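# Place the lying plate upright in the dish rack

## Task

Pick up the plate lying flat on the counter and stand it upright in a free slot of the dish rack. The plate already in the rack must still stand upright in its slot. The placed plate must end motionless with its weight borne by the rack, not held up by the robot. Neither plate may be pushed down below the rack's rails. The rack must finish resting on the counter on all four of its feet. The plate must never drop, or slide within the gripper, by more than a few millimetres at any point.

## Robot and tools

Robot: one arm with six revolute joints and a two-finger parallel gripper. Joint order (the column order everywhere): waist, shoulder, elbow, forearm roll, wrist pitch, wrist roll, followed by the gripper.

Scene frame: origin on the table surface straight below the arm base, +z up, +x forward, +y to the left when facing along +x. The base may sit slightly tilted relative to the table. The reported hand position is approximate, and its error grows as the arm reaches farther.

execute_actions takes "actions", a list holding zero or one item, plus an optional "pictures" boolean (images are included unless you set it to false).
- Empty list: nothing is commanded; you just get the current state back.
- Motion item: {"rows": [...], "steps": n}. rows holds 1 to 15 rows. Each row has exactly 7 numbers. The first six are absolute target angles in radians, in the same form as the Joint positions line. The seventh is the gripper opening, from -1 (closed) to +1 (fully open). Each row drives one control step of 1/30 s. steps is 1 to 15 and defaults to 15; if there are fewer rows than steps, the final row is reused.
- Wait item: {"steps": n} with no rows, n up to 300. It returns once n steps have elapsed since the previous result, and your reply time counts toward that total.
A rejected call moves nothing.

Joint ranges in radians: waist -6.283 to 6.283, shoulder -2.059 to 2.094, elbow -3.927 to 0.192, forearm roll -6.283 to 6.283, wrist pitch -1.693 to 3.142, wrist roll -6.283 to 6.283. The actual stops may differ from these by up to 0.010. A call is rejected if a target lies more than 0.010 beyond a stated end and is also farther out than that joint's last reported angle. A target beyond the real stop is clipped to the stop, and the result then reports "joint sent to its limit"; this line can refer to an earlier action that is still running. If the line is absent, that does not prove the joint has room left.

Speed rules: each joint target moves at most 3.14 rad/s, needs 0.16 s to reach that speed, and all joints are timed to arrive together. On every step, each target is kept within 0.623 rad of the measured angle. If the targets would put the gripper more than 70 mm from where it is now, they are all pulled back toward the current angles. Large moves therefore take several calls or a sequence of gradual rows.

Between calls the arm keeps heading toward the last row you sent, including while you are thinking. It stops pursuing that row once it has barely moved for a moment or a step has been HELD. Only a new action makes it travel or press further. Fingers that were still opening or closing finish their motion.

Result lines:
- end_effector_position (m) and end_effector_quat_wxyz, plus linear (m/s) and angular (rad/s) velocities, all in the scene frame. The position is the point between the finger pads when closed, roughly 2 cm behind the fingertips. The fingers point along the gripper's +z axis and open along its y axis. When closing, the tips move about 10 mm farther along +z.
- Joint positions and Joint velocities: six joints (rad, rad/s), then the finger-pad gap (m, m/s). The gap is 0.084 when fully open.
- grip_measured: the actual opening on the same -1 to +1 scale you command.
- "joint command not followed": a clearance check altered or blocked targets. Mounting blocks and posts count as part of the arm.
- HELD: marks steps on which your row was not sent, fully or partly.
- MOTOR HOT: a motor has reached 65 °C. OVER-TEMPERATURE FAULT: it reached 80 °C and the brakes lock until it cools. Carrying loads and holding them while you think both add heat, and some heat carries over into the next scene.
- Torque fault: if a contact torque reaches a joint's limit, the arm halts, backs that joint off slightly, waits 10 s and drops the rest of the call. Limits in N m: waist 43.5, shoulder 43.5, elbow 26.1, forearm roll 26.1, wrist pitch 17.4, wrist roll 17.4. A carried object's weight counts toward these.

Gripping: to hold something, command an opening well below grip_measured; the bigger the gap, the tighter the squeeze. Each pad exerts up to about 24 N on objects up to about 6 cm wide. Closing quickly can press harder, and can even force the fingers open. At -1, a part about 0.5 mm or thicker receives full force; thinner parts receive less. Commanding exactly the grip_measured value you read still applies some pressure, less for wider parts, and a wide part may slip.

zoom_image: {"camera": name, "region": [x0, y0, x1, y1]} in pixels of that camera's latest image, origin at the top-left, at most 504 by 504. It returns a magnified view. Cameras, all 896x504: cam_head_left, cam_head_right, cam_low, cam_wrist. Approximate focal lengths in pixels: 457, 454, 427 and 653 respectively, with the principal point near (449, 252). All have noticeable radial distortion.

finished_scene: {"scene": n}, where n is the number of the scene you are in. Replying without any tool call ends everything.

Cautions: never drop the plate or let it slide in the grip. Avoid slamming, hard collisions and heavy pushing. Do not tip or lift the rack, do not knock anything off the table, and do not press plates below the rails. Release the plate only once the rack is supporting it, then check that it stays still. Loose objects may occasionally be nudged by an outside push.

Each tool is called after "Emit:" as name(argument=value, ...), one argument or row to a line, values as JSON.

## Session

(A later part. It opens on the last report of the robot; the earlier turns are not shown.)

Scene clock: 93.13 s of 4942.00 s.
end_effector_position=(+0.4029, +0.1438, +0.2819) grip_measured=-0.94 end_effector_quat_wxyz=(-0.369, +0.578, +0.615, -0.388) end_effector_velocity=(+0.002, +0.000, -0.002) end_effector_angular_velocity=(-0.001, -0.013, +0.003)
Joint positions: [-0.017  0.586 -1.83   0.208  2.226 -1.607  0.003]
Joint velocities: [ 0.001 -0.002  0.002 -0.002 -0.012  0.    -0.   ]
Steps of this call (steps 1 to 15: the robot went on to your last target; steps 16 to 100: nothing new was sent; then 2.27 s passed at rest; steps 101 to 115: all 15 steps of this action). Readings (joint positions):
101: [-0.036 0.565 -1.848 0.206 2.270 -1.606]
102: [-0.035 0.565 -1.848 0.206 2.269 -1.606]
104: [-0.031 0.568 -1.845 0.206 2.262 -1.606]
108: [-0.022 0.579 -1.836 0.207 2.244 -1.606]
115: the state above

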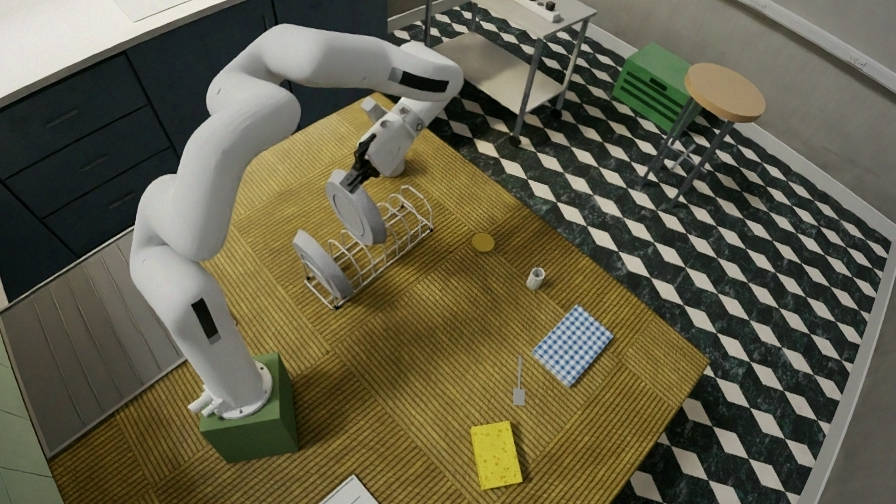

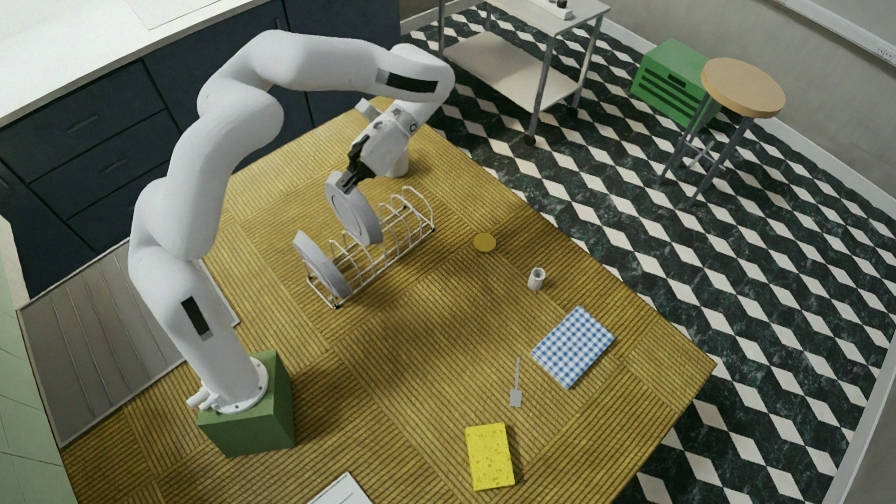

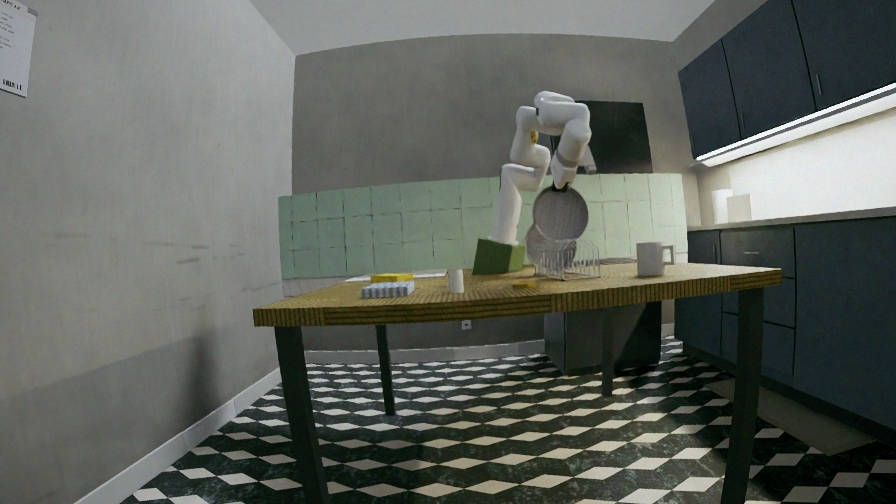

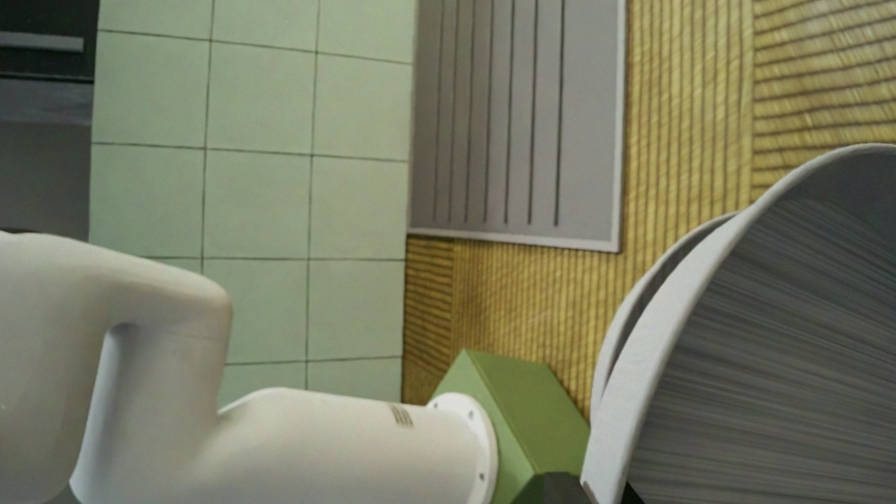

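Emit:
execute_actions(
  actions=[
    {"rows":[[-0.018,0.582,-1.833,0.208,2.237,-1.607,-1],[-0.02,0.577,-1.838,0.207,2.247,-1.607,-1],[-0.023,0.571,-1.843,0.207,2.256,-1.606,-1],[-0.025,0.566,-1.848,0.207,2.262,-1.606,-1],[-0.027,0.561,-1.853,0.207,2.264,-1.606,-1],[-0.028,0.558,-1.856,0.206,2.262,-1.604,-1],[-0.029,0.555,-1.859,0.205,2.258,-1.602,-1],[-0.029,0.555,-1.859,0.204,2.253,-1.6,-1],[-0.029,0.555,-1.859,0.203,2.248,-1.6,-1],[-0.029,0.555,-1.859,0.202,2.242,-1.6,-1]],"steps":15},
  ],
  pictures=false,
)

Emit:
execute_actions(
  actions=[
    {"rows":[[-0.028,0.557,-1.857,0.202,2.238,-1.6,-1],[-0.027,0.559,-1.855,0.202,2.234,-1.6,-1],[-0.026,0.561,-1.852,0.202,2.229,-1.6,-1],[-0.026,0.563,-1.85,0.202,2.224,-1.6,-1],[-0.025,0.565,-1.848,0.203,2.22,-1.6,-1],[-0.024,0.568,-1.846,0.203,2.215,-1.6,-1],[-0.023,0.57,-1.844,0.203,2.211,-1.6,-1],[-0.022,0.573,-1.841,0.203,2.205,-1.6,-1],[-0.021,0.575,-1.839,0.203,2.201,-1.6,-1],[-0.02,0.577,-1.837,0.203,2.197,-1.6,-1]],"steps":15},
  ],
)

Emit:
zoom_image(
  camera="cam_head_left",
  region=[310,170,430,290],
)

Emit:
zoom_image(
  camera="cam_low",
  region=[500,160,630,290],
)

Scene clock: 98.93 s of 4942.00 s.
end_effector_position=(+0.4102, +0.1424, +0.3005) grip_measured=-0.94 end_effector_quat_wxyz=(-0.354, +0.588, +0.621, -0.378) end_effector_velocity=(+0.000, -0.000, +0.000) end_effector_angular_velocity=(-0.001, -0.002, -0.000)
Joint positions: [-0.029  0.557 -1.857  0.202  2.241 -1.6    0.003]
Joint velocities: [-0.001 -0.001 -0.    -0.001 -0.     0.001  0.001]
Steps of this call (steps 1 to 15: the robot went on to your last target; steps 16 to 100: nothing new was sent; then 1.97 s passed at rest; steps 101 to 115: all 15 steps of this action). Readings (joint positions):
101: [-0.016 0.589 -1.826 0.208 2.231 -1.607]
102: [-0.016 0.589 -1.827 0.208 2.233 -1.607]
104: [-0.018 0.586 -1.829 0.208 2.240 -1.607]
108: [-0.026 0.566 -1.849 0.206 2.256 -1.604]
115: the state above

Scene clock: 99.43 s of 4942.00 s.
end_effector_position=(+0.4114, +0.1431, +0.2841) grip_measured=-0.90 end_effector_quat_wxyz=(-0.352, +0.589, +0.623, -0.376) end_effector_velocity=(-0.000, -0.001, -0.007) end_effector_angular_velocity=(-0.000, -0.001, -0.002)
Joint positions: [-0.021  0.573 -1.84   0.203  2.202 -1.6    0.005]
Joint velocities: [ 0.001  0.006  0.01   0.001 -0.016 -0.     0.002]
Steps of this call (steps 1 to 15: all 15 steps of this action). Readings (joint positions):
1: [-0.029 0.557 -1.857 0.202 2.241 -1.600]
2: [-0.028 0.557 -1.857 0.202 2.240 -1.600]
4: [-0.027 0.559 -1.855 0.202 2.234 -1.600]
8: [-0.024 0.567 -1.846 0.203 2.218 -1.600]
15: the state above

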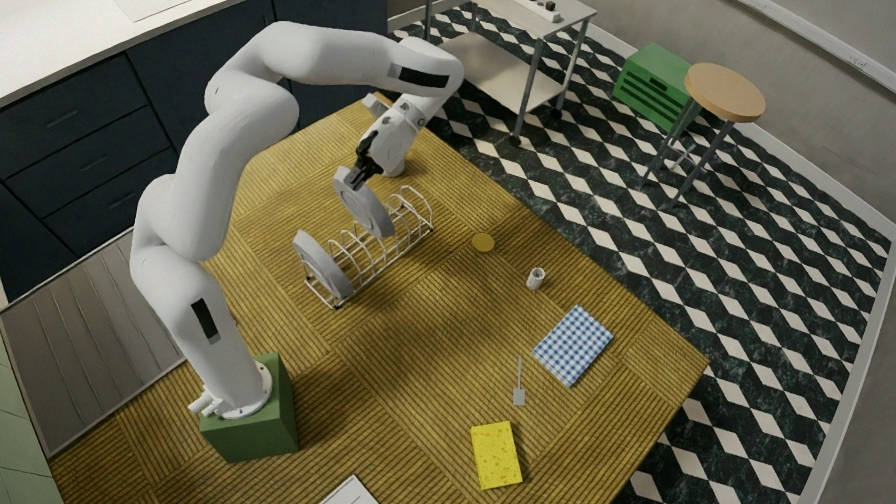

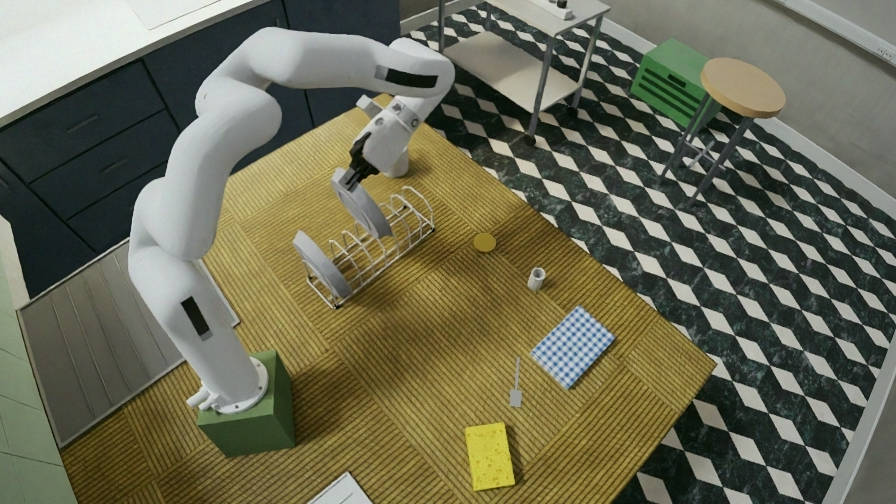

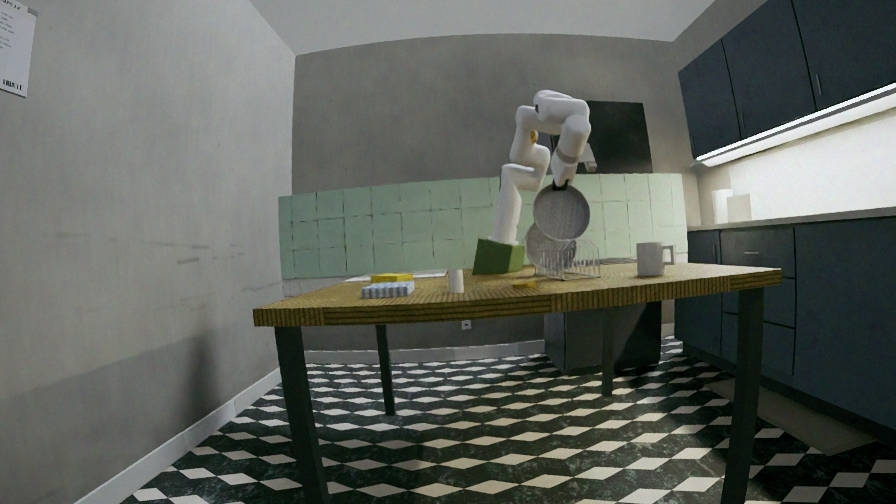

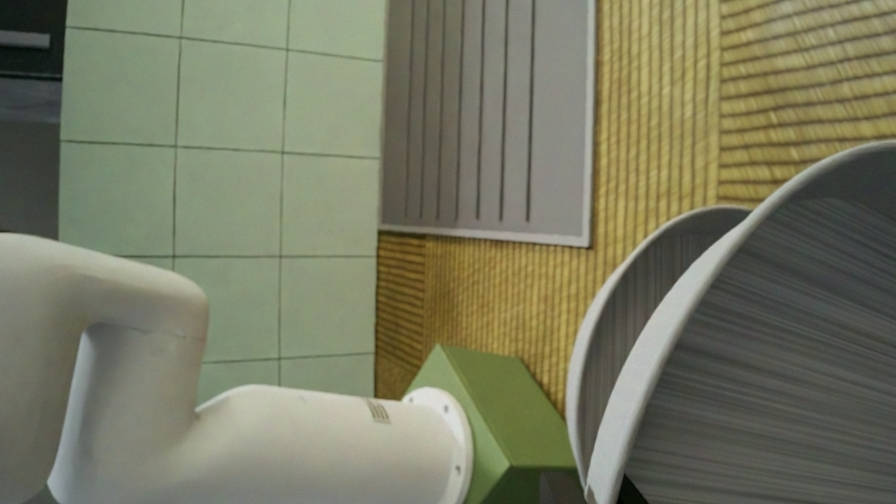

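Region (310, 170, 430, 290) of cam_head_left's 896x504 image, scaled by 4.200, with more detail than that image has.

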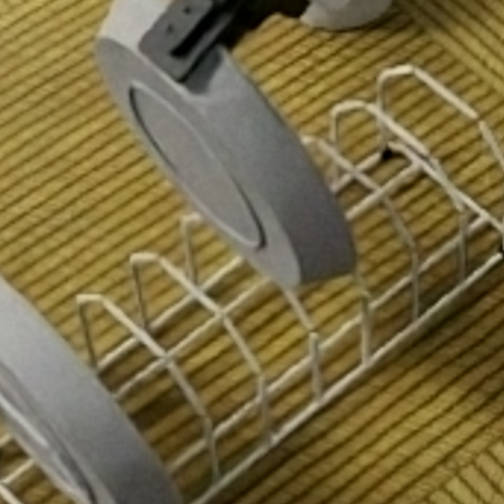

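Region (500, 160, 630, 290) of cam_low's 896x504 image, scaled by 3.877, with more detail than that image has.

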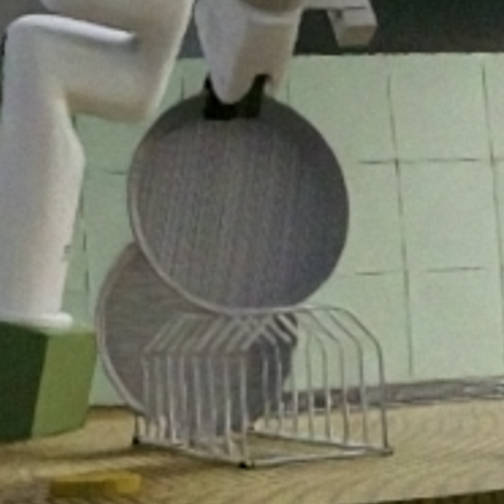

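Emit:
execute_actions(
  actions=[
    {"rows":[[-0.022,0.572,-1.842,0.203,2.207,-1.6,-1],[-0.023,0.569,-1.845,0.203,2.213,-1.6,-1],[-0.024,0.566,-1.848,0.203,2.219,-1.6,-1],[-0.025,0.563,-1.851,0.203,2.225,-1.6,-1],[-0.026,0.56,-1.854,0.203,2.231,-1.6,-1],[-0.027,0.557,-1.857,0.203,2.237,-1.6,-1],[-0.028,0.554,-1.86,0.203,2.243,-1.6,-1],[-0.029,0.551,-1.863,0.203,2.249,-1.6,-1],[-0.03,0.548,-1.866,0.203,2.255,-1.6,-1],[-0.03,0.544,-1.867,0.203,2.26,-1.6,-1],[-0.03,0.54,-1.862,0.203,2.263,-1.6,-1]],"steps":15},
  ],
  pictures=false,
)

Emit:
execute_actions(
  actions=[
    {"rows":[[-0.03,0.536,-1.852,0.203,2.262,-1.6,-1],[-0.029,0.533,-1.842,0.204,2.26,-1.601,-1],[-0.029,0.53,-1.832,0.204,2.258,-1.602,-1],[-0.028,0.527,-1.822,0.204,2.256,-1.602,-1],[-0.028,0.525,-1.812,0.205,2.253,-1.603,-1],[-0.027,0.522,-1.802,0.205,2.25,-1.604,-1],[-0.027,0.519,-1.792,0.205,2.248,-1.604,-1],[-0.026,0.516,-1.782,0.206,2.245,-1.605,-1],[-0.026,0.513,-1.772,0.206,2.242,-1.606,-1],[-0.025,0.511,-1.763,0.206,2.239,-1.606,-1]],"steps":15},
  ],
)

Emit:
zoom_image(
  camera="cam_head_left",
  region=[280,140,460,320],
)

Scene clock: 106.10 s of 4942.00 s.
end_effector_position=(+0.4086, +0.1439, +0.3112) grip_measured=-0.94 end_effector_quat_wxyz=(-0.354, +0.587, +0.623, -0.377) end_effector_velocity=(-0.006, -0.000, +0.006) end_effector_angular_velocity=(-0.001, +0.019, -0.002)
Joint positions: [-0.03   0.541 -1.862  0.203  2.262 -1.6    0.003]
Joint velocities: [-0.001 -0.01   0.011  0.     0.019  0.001  0.001]
Steps of this call (steps 1 to 15: the robot went on to your last target; steps 16 to 100: nothing new was sent; then 2.83 s passed at rest; steps 101 to 115: all 15 steps of this action). Readings (joint positions):
101: [-0.020 0.577 -1.837 0.203 2.204 -1.600]
102: [-0.020 0.576 -1.838 0.203 2.205 -1.600]
104: [-0.022 0.575 -1.841 0.203 2.208 -1.600]
108: [-0.026 0.564 -1.852 0.203 2.230 -1.600]
115: the state above

Scene clock: 106.60 s of 4942.00 s.
end_effector_position=(+0.3896, +0.1426, +0.3026) grip_measured=-0.94 end_effector_quat_wxyz=(-0.371, +0.580, +0.612, -0.389) end_effector_velocity=(+0.002, +0.000, +0.002) end_effector_angular_velocity=(+0.001, -0.018, +0.002)
Joint positions: [-0.025  0.512 -1.763  0.206  2.239 -1.606  0.003]
Joint velocities: [-0.001 -0.009 -0.002 -0.001 -0.007 -0.     0.   ]
Steps of this call (steps 1 to 15: all 15 steps of this action). Readings (joint positions):
1: [-0.030 0.541 -1.861 0.203 2.262 -1.600]
2: [-0.030 0.540 -1.858 0.203 2.262 -1.600]
4: [-0.029 0.535 -1.844 0.204 2.260 -1.601]
8: [-0.027 0.524 -1.805 0.205 2.251 -1.603]
15: the state above

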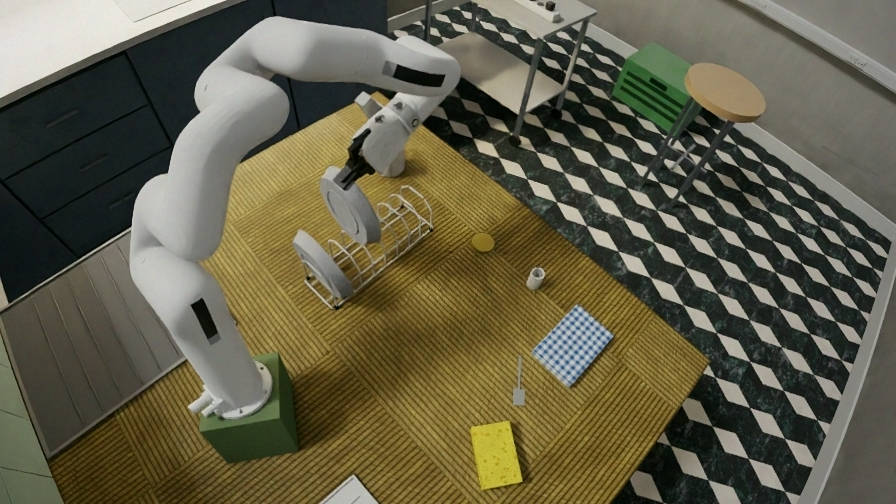

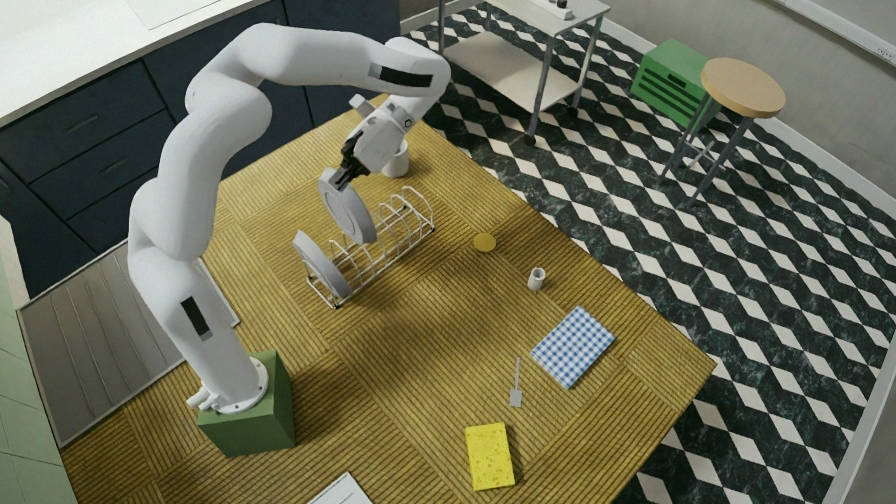

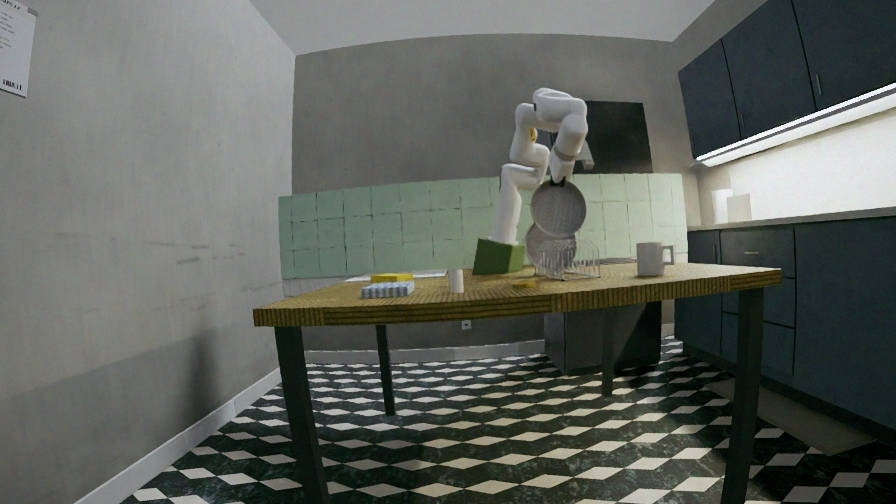

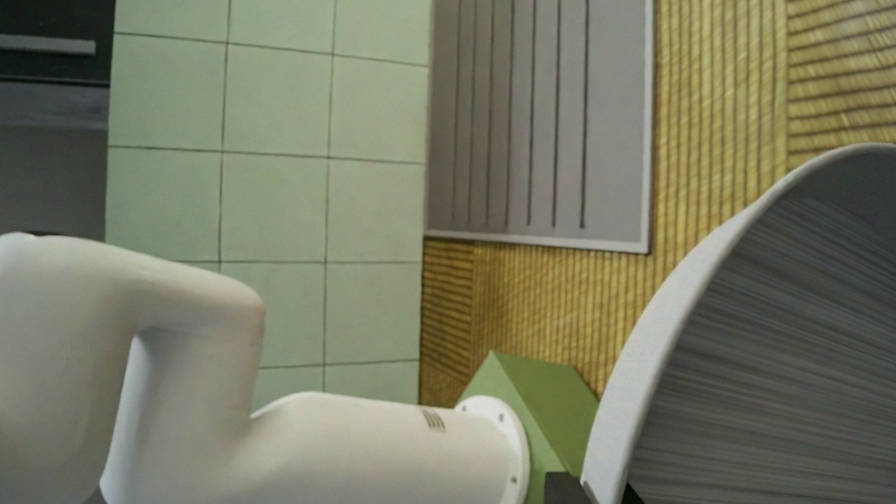

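Region (280, 140, 460, 320) of cam_head_left's 896x504 image, scaled by 2.800, with more detail than that image has.

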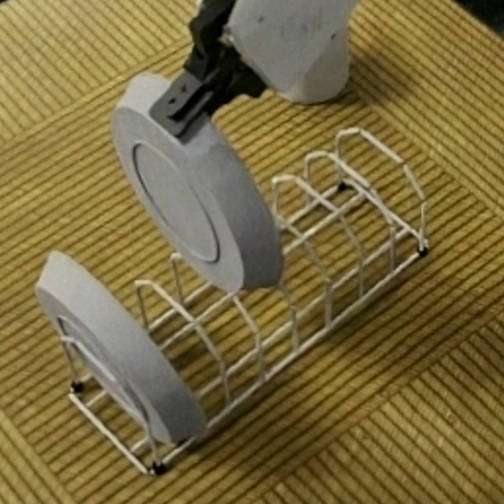

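Emit:
execute_actions(
  actions=[
    {"rows":[[-0.024,0.513,-1.761,0.206,2.235,-1.606,-1],[-0.023,0.515,-1.758,0.206,2.23,-1.606,-1],[-0.023,0.517,-1.756,0.206,2.226,-1.606,-1],[-0.022,0.52,-1.753,0.207,2.22,-1.606,-1],[-0.021,0.522,-1.751,0.207,2.216,-1.606,-1],[-0.02,0.524,-1.749,0.207,2.212,-1.606,-1],[-0.019,0.526,-1.746,0.207,2.207,-1.607,-1],[-0.018,0.528,-1.744,0.208,2.203,-1.607,-1],[-0.018,0.53,-1.741,0.208,2.198,-1.607,-1],[-0.017,0.533,-1.739,0.208,2.193,-1.607,-1],[-0.016,0.535,-1.736,0.208,2.188,-1.607,-1],[-0.015,0.537,-1.734,0.208,2.184,-1.607,-1]],"steps":15},
  ],
  pictures=false,
)

Emit:
execute_actions(
  actions=[
    {"steps":8},
  ],
)

Emit:
zoom_image(
  camera="cam_head_left",
  region=[310,170,430,290],
)

Scene clock: 109.67 s of 4942.00 s.
end_effector_position=(+0.3897, +0.1430, +0.2828) grip_measured=-0.91 end_effector_quat_wxyz=(-0.369, +0.581, +0.613, -0.388) end_effector_velocity=(-0.005, -0.000, -0.013) end_effector_angular_velocity=(-0.003, +0.018, -0.000)
Joint positions: [-0.016  0.531 -1.74   0.208  2.192 -1.607  0.004]
Joint velocities: [ 0.007  0.013  0.027  0.    -0.022 -0.001  0.005]
Steps of this call (steps 1 to 15: the robot went on to your last target; steps 16 to 77: nothing new was sent; steps 78 to 92: all 15 steps of this action). Readings (joint positions):
78: [-0.025 0.511 -1.763 0.206 2.239 -1.606]
79: [-0.025 0.511 -1.763 0.206 2.238 -1.606]
81: [-0.024 0.514 -1.759 0.206 2.231 -1.606]
85: [-0.020 0.524 -1.749 0.207 2.213 -1.606]
92: the state above

Scene clock: 109.93 s of 4942.00 s.
end_effector_position=(+0.3882, +0.1427, +0.2812) grip_measured=-0.89 end_effector_quat_wxyz=(-0.372, +0.580, +0.611, -0.390) end_effector_velocity=(-0.007, -0.001, -0.003) end_effector_angular_velocity=(-0.004, +0.041, -0.003)
Joint positions: [-0.016  0.534 -1.736  0.208  2.193 -1.607  0.005]
Joint velocities: [ 0.003  0.013  0.011 -0.     0.017 -0.     0.003]
Steps of this call (steps 1 to 8: the robot went on to your last target). Readings (joint positions):
1: [-0.016 0.531 -1.739 0.208 2.192 -1.607]
2: [-0.016 0.531 -1.739 0.208 2.191 -1.607]
4: [-0.016 0.532 -1.738 0.208 2.191 -1.607]
8: the state above

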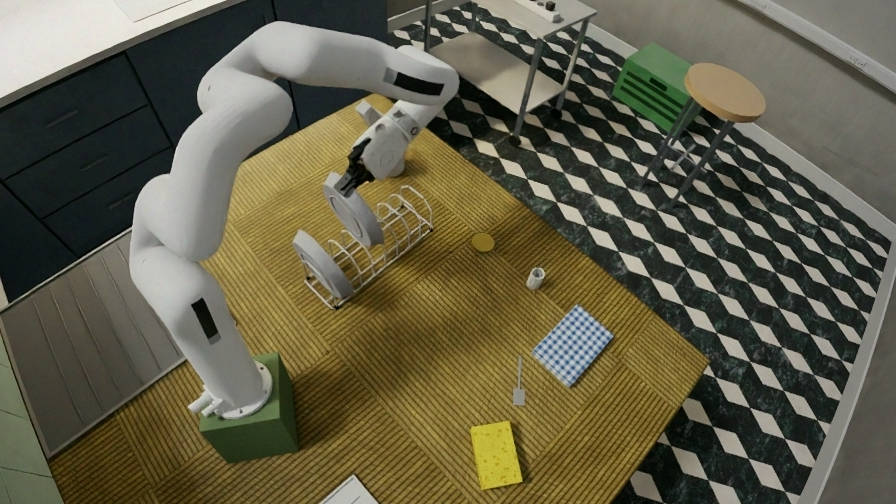

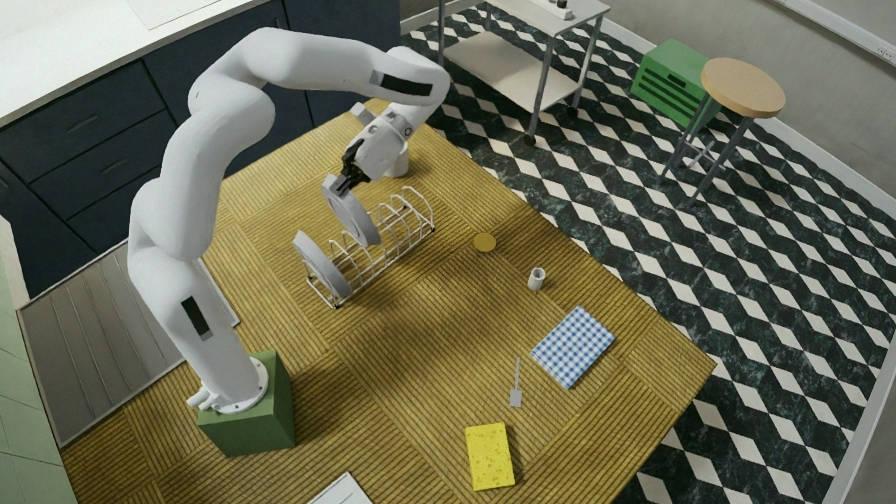

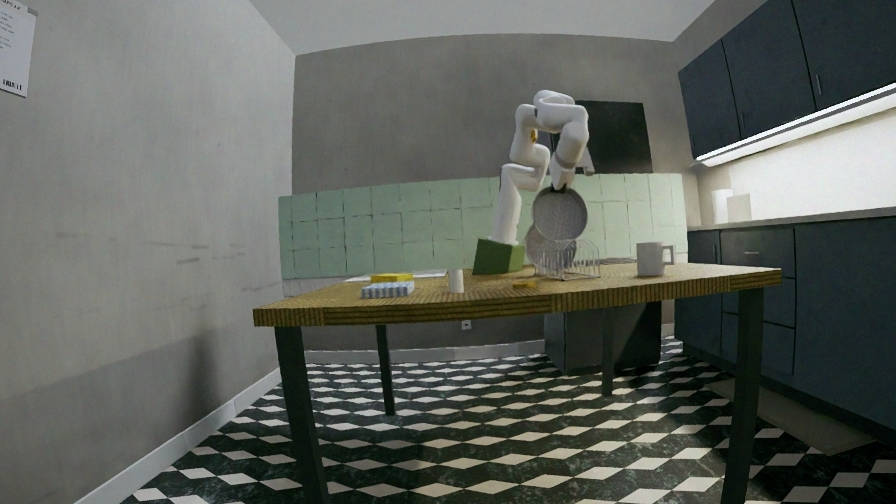

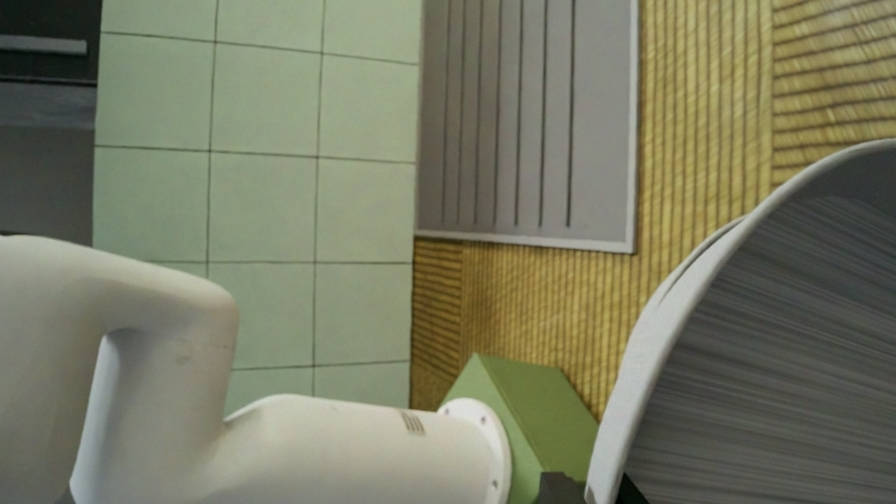

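Region (310, 170, 430, 290) of cam_head_left's 896x504 image, scaled by 4.200, with more detail than that image has.

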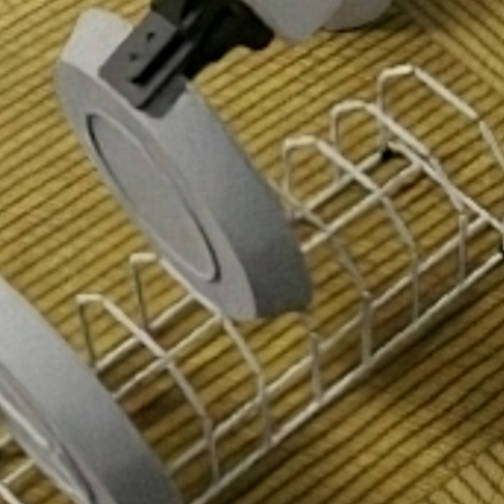

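Emit:
execute_actions(
  actions=[
    {"rows":[[-0.016,0.534,-1.738,0.208,2.193,-1.607,-1],[-0.017,0.532,-1.742,0.208,2.197,-1.607,-1],[-0.018,0.53,-1.746,0.208,2.203,-1.607,-1],[-0.019,0.528,-1.75,0.208,2.209,-1.607,-1],[-0.02,0.526,-1.755,0.207,2.216,-1.607,-1],[-0.021,0.525,-1.761,0.207,2.223,-1.606,-1],[-0.022,0.525,-1.768,0.207,2.23,-1.606,-1],[-0.023,0.526,-1.776,0.207,2.237,-1.606,-1],[-0.024,0.528,-1.784,0.206,2.243,-1.606,-1],[-0.025,0.531,-1.793,0.206,2.249,-1.606,-1],[-0.025,0.536,-1.802,0.206,2.253,-1.606,-1],[-0.025,0.542,-1.811,0.206,2.256,-1.606,-1],[-0.025,0.548,-1.821,0.206,2.26,-1.606,-1],[-0.025,0.554,-1.83,0.206,2.263,-1.606,-1],[-0.025,0.56,-1.84,0.206,2.267,-1.606,-1]],"steps":15},
  ],
  pictures=false,
)

Emit:
execute_actions(
  actions=[
    {"rows":[[-0.025,0.566,-1.849,0.206,2.27,-1.606,-1],[-0.025,0.572,-1.859,0.206,2.274,-1.606,-1],[-0.025,0.578,-1.868,0.206,2.277,-1.606,-1],[-0.025,0.584,-1.878,0.206,2.281,-1.606,-1],[-0.025,0.59,-1.887,0.206,2.284,-1.606,-1],[-0.025,0.59,-1.887,0.206,2.284,-1.606,-1],[-0.024,0.592,-1.885,0.206,2.28,-1.606,-1],[-0.023,0.594,-1.883,0.206,2.276,-1.606,-1],[-0.022,0.596,-1.881,0.207,2.272,-1.606,-1],[-0.022,0.598,-1.879,0.207,2.268,-1.606,-1],[-0.021,0.6,-1.878,0.207,2.265,-1.606,-1],[-0.02,0.602,-1.876,0.207,2.261,-1.606,-1],[-0.019,0.604,-1.874,0.207,2.257,-1.606,-1],[-0.018,0.606,-1.872,0.207,2.253,-1.606,-1],[-0.018,0.608,-1.871,0.207,2.249,-1.606,-1]],"steps":15},
  ],
  pictures=false,
)

Emit:
execute_actions(
  actions=[
    {"rows":[[-0.017,0.61,-1.869,0.208,2.245,-1.607,-1],[-0.017,0.612,-1.868,0.208,2.242,-1.607,-1],[-0.016,0.614,-1.866,0.208,2.238,-1.607,-1],[-0.015,0.616,-1.864,0.208,2.234,-1.607,-1],[-0.014,0.618,-1.863,0.208,2.231,-1.607,-1],[-0.014,0.62,-1.861,0.208,2.227,-1.607,-1],[-0.013,0.622,-1.86,0.209,2.224,-1.607,-1]],"steps":15},
  ],
)

Emit:
zoom_image(
  camera="cam_head_left",
  region=[310,170,430,290],
)

Scene clock: 124.00 s of 4942.00 s.
end_effector_position=(+0.3976, +0.1430, +0.3007) grip_measured=-0.94 end_effector_quat_wxyz=(-0.371, +0.579, +0.613, -0.389) end_effector_velocity=(+0.038, +0.002, +0.002) end_effector_angular_velocity=(+0.009, +0.011, +0.019)
Joint positions: [-0.025  0.548 -1.816  0.206  2.257 -1.606  0.003]
Joint velocities: [-0.001  0.169 -0.279  0.     0.118 -0.     0.001]
Steps of this call (steps 1 to 15: the robot went on to your last target; steps 16 to 100: nothing new was sent; then 10.23 s passed at rest; steps 101 to 115: all 15 steps of this action). Readings (joint positions):
101: [-0.015 0.536 -1.734 0.208 2.197 -1.607]
102: [-0.015 0.536 -1.735 0.208 2.199 -1.607]
104: [-0.016 0.536 -1.738 0.208 2.200 -1.607]
108: [-0.019 0.533 -1.754 0.207 2.216 -1.606]
115: the state above

Scene clock: 124.50 s of 4942.00 s.
end_effector_position=(+0.4074, +0.1439, +0.2881) grip_measured=-0.94 end_effector_quat_wxyz=(-0.371, +0.577, +0.615, -0.390) end_effector_velocity=(+0.000, +0.001, -0.054) end_effector_angular_velocity=(-0.007, -0.001, +0.005)
Joint positions: [-0.019  0.604 -1.874  0.207  2.258 -1.606  0.003]
Joint velocities: [ 0.027  0.059  0.053 -0.001 -0.116  0.     0.   ]
Steps of this call (steps 1 to 15: all 15 steps of this action). Readings (joint positions):
1: [-0.025 0.553 -1.825 0.206 2.261 -1.606]
2: [-0.025 0.559 -1.835 0.206 2.264 -1.606]
4: [-0.025 0.571 -1.854 0.206 2.272 -1.606]
8: [-0.025 0.590 -1.884 0.206 2.281 -1.606]
15: the state above

Scene clock: 125.00 s of 4942.00 s.
end_effector_position=(+0.4079, +0.1443, +0.2724) grip_measured=-0.94 end_effector_quat_wxyz=(-0.370, +0.577, +0.615, -0.389) end_effector_velocity=(+0.001, +0.000, +0.001) end_effector_angular_velocity=(+0.000, -0.005, +0.001)
Joint positions: [-0.013  0.622 -1.86   0.209  2.224 -1.607  0.003]
Joint velocities: [ 0.    -0.003 -0.002  0.    -0.     0.    -0.   ]
Steps of this call (steps 1 to 15: all 15 steps of this action). Readings (joint positions):
1: [-0.018 0.606 -1.872 0.207 2.254 -1.606]
2: [-0.018 0.608 -1.871 0.207 2.250 -1.606]
4: [-0.017 0.612 -1.868 0.208 2.243 -1.607]
8: [-0.014 0.619 -1.862 0.208 2.228 -1.607]
15: the state above

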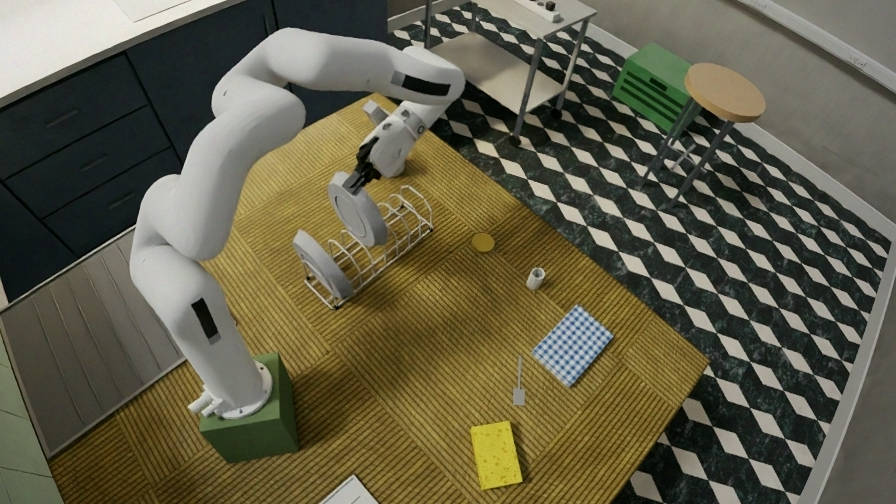

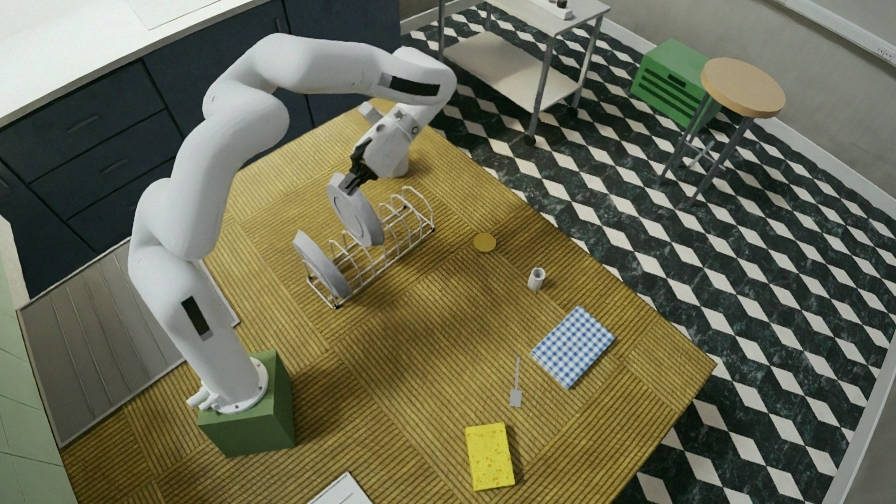

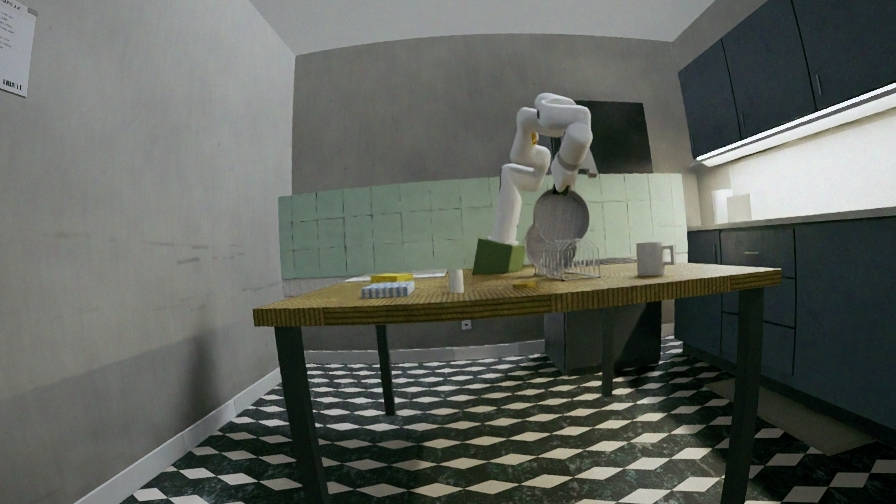

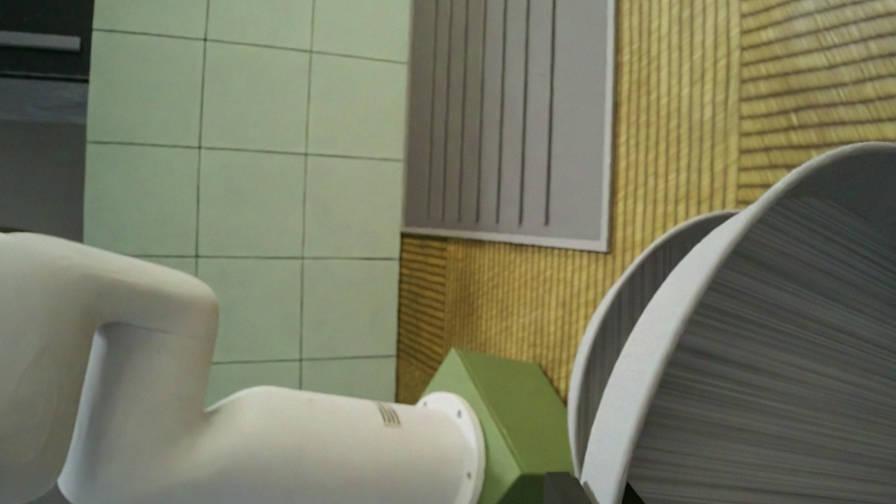

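Region (310, 170, 430, 290) of cam_head_left's 896x504 image, scaled by 4.200, with more detail than that image has.

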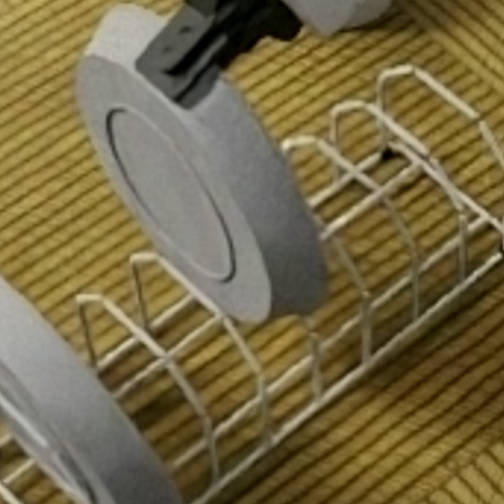

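Emit:
execute_actions(
  actions=[
    {"rows":[[-0.012,0.625,-1.859,0.209,2.22,-1.607,-1],[-0.011,0.628,-1.858,0.209,2.216,-1.607,-1],[-0.01,0.632,-1.857,0.21,2.211,-1.608,-1],[-0.009,0.635,-1.856,0.21,2.207,-1.608,-1],[-0.008,0.639,-1.855,0.21,2.202,-1.608,-1],[-0.007,0.642,-1.854,0.21,2.198,-1.608,-1],[-0.006,0.646,-1.853,0.211,2.193,-1.608,-1],[-0.005,0.649,-1.852,0.211,2.189,-1.608,-1],[-0.004,0.653,-1.851,0.211,2.184,-1.609,-1],[-0.003,0.656,-1.85,0.211,2.18,-1.609,-1],[-0.002,0.66,-1.849,0.212,2.175,-1.609,-1],[-0.001,0.664,-1.848,0.212,2.17,-1.609,-1]],"steps":15},
  ],
  pictures=false,
)

Emit:
execute_actions(
  actions=[
    {"steps":6},
  ],
)

Emit:
zoom_image(
  camera="cam_head_left",
  region=[310,170,430,290],
)

Emit:
zoom_image(
  camera="cam_low",
  region=[500,160,630,290],
)

Scene clock: 128.47 s of 4942.00 s.
end_effector_position=(+0.4084, +0.1448, +0.2436) grip_measured=-0.93 end_effector_quat_wxyz=(-0.371, +0.576, +0.615, -0.390) end_effector_velocity=(-0.003, -0.001, -0.024) end_effector_angular_velocity=(-0.004, +0.018, -0.003)
Joint positions: [-0.001  0.664 -1.848  0.212  2.171 -1.609  0.003]
Joint velocities: [ 0.008  0.037  0.017  0.001 -0.037 -0.     0.001]
Steps of this call (steps 1 to 15: the robot went on to your last target; steps 16 to 89: nothing new was sent; steps 90 to 104: all 15 steps of this action). Readings (joint positions):
90: [-0.013 0.622 -1.860 0.209 2.224 -1.607]
91: [-0.013 0.623 -1.860 0.209 2.223 -1.607]
93: [-0.011 0.627 -1.859 0.209 2.216 -1.607]
97: [-0.007 0.642 -1.854 0.210 2.199 -1.608]
104: the state above

Scene clock: 128.67 s of 4942.00 s.
end_effector_position=(+0.4087, +0.1448, +0.2436) grip_measured=-0.93 end_effector_quat_wxyz=(-0.370, +0.576, +0.615, -0.390) end_effector_velocity=(-0.001, +0.000, -0.000) end_effector_angular_velocity=(+0.000, +0.004, -0.000)
Joint positions: [-0.001  0.664 -1.848  0.212  2.17  -1.609  0.003]
Joint velocities: [0.001 0.    0.002 0.001 0.002 0.    0.   ]
Steps of this call (steps 1 to 6: the robot went on to your last target). Readings (joint positions):
1: [-0.001 0.664 -1.848 0.212 2.170 -1.609]
2: [-0.001 0.664 -1.848 0.212 2.170 -1.609]
4: [-0.001 0.664 -1.848 0.212 2.170 -1.609]
6: the state above

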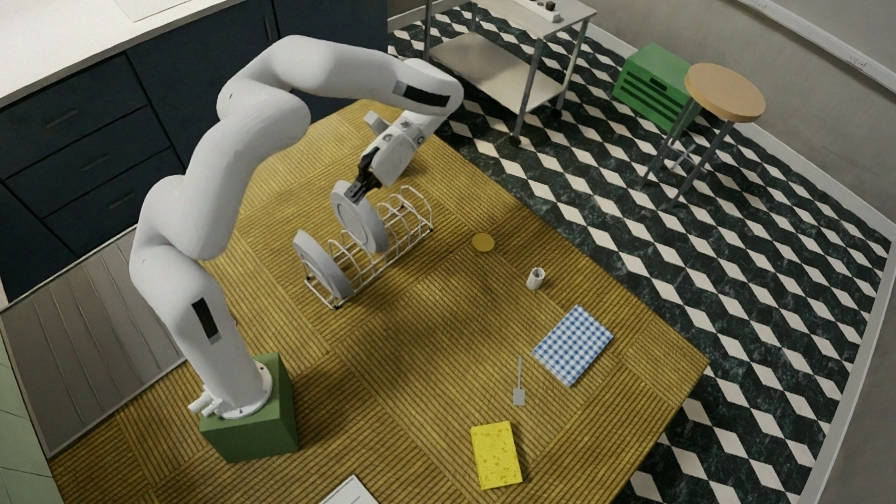

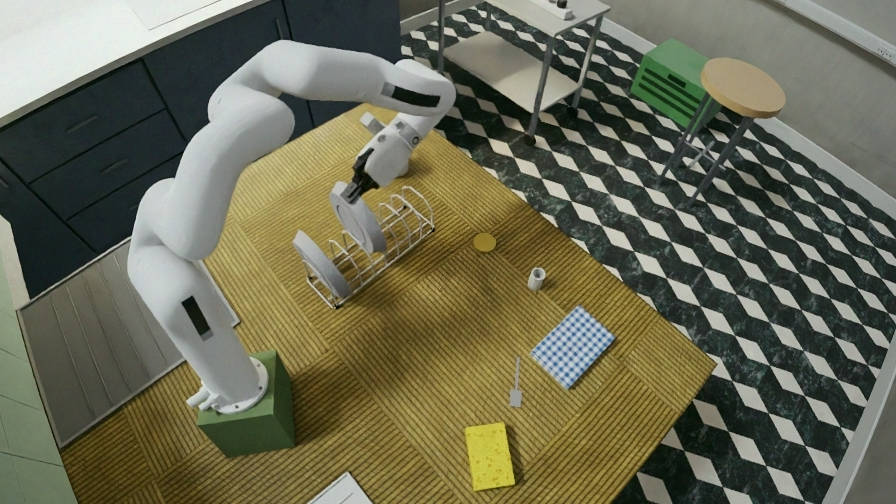

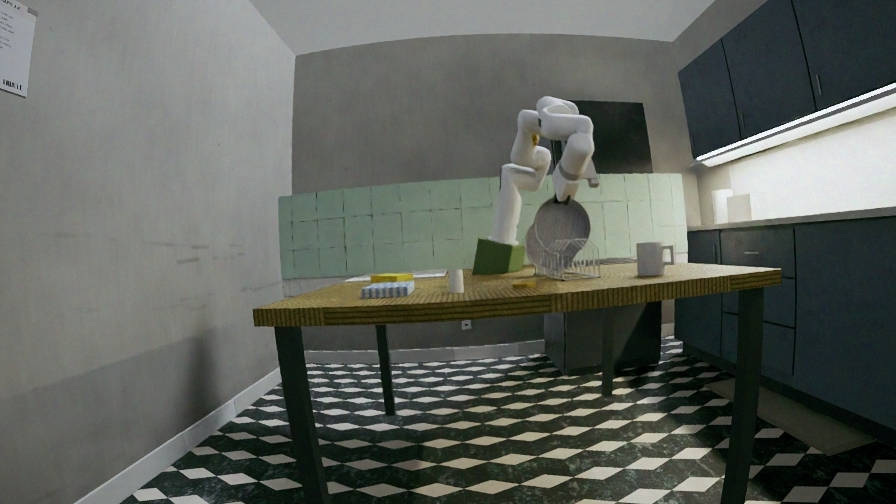

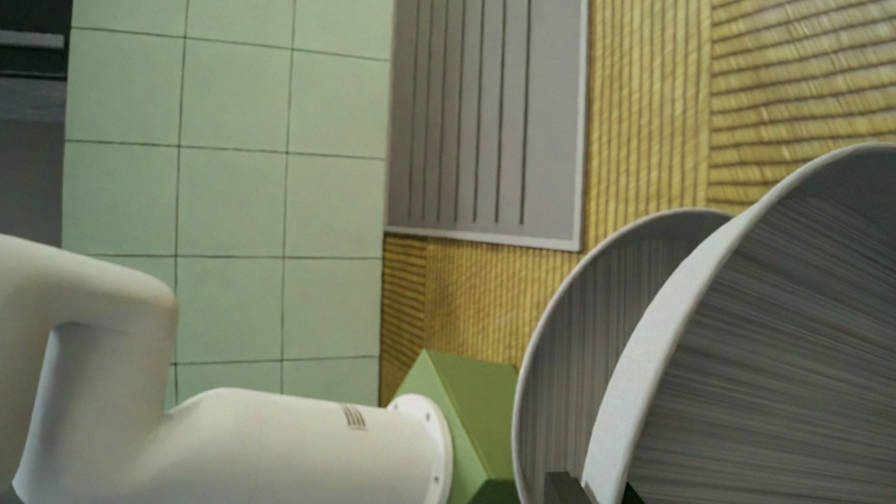

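Region (310, 170, 430, 290) of cam_head_left's 896x504 image, scaled by 4.200, with more detail than that image has.

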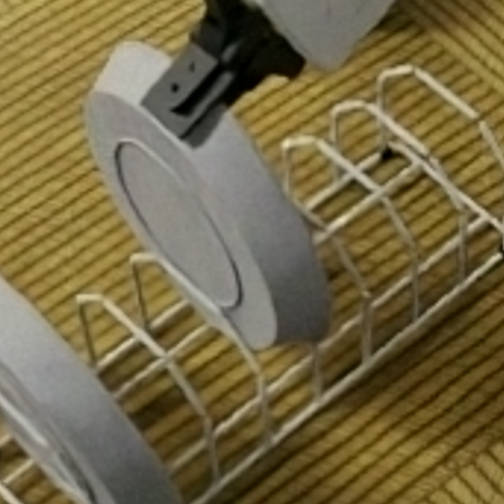

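Region (500, 160, 630, 290) of cam_low's 896x504 image, scaled by 3.877, with more detail than that image has.

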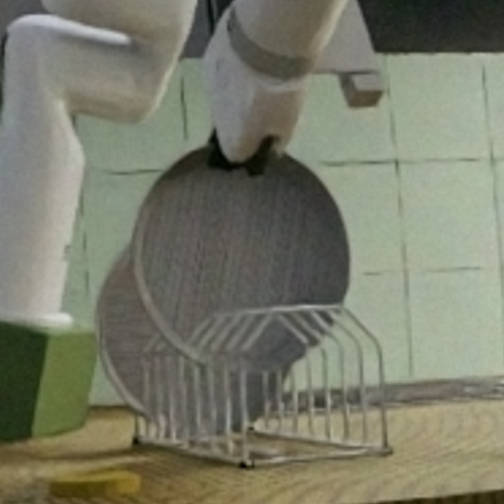

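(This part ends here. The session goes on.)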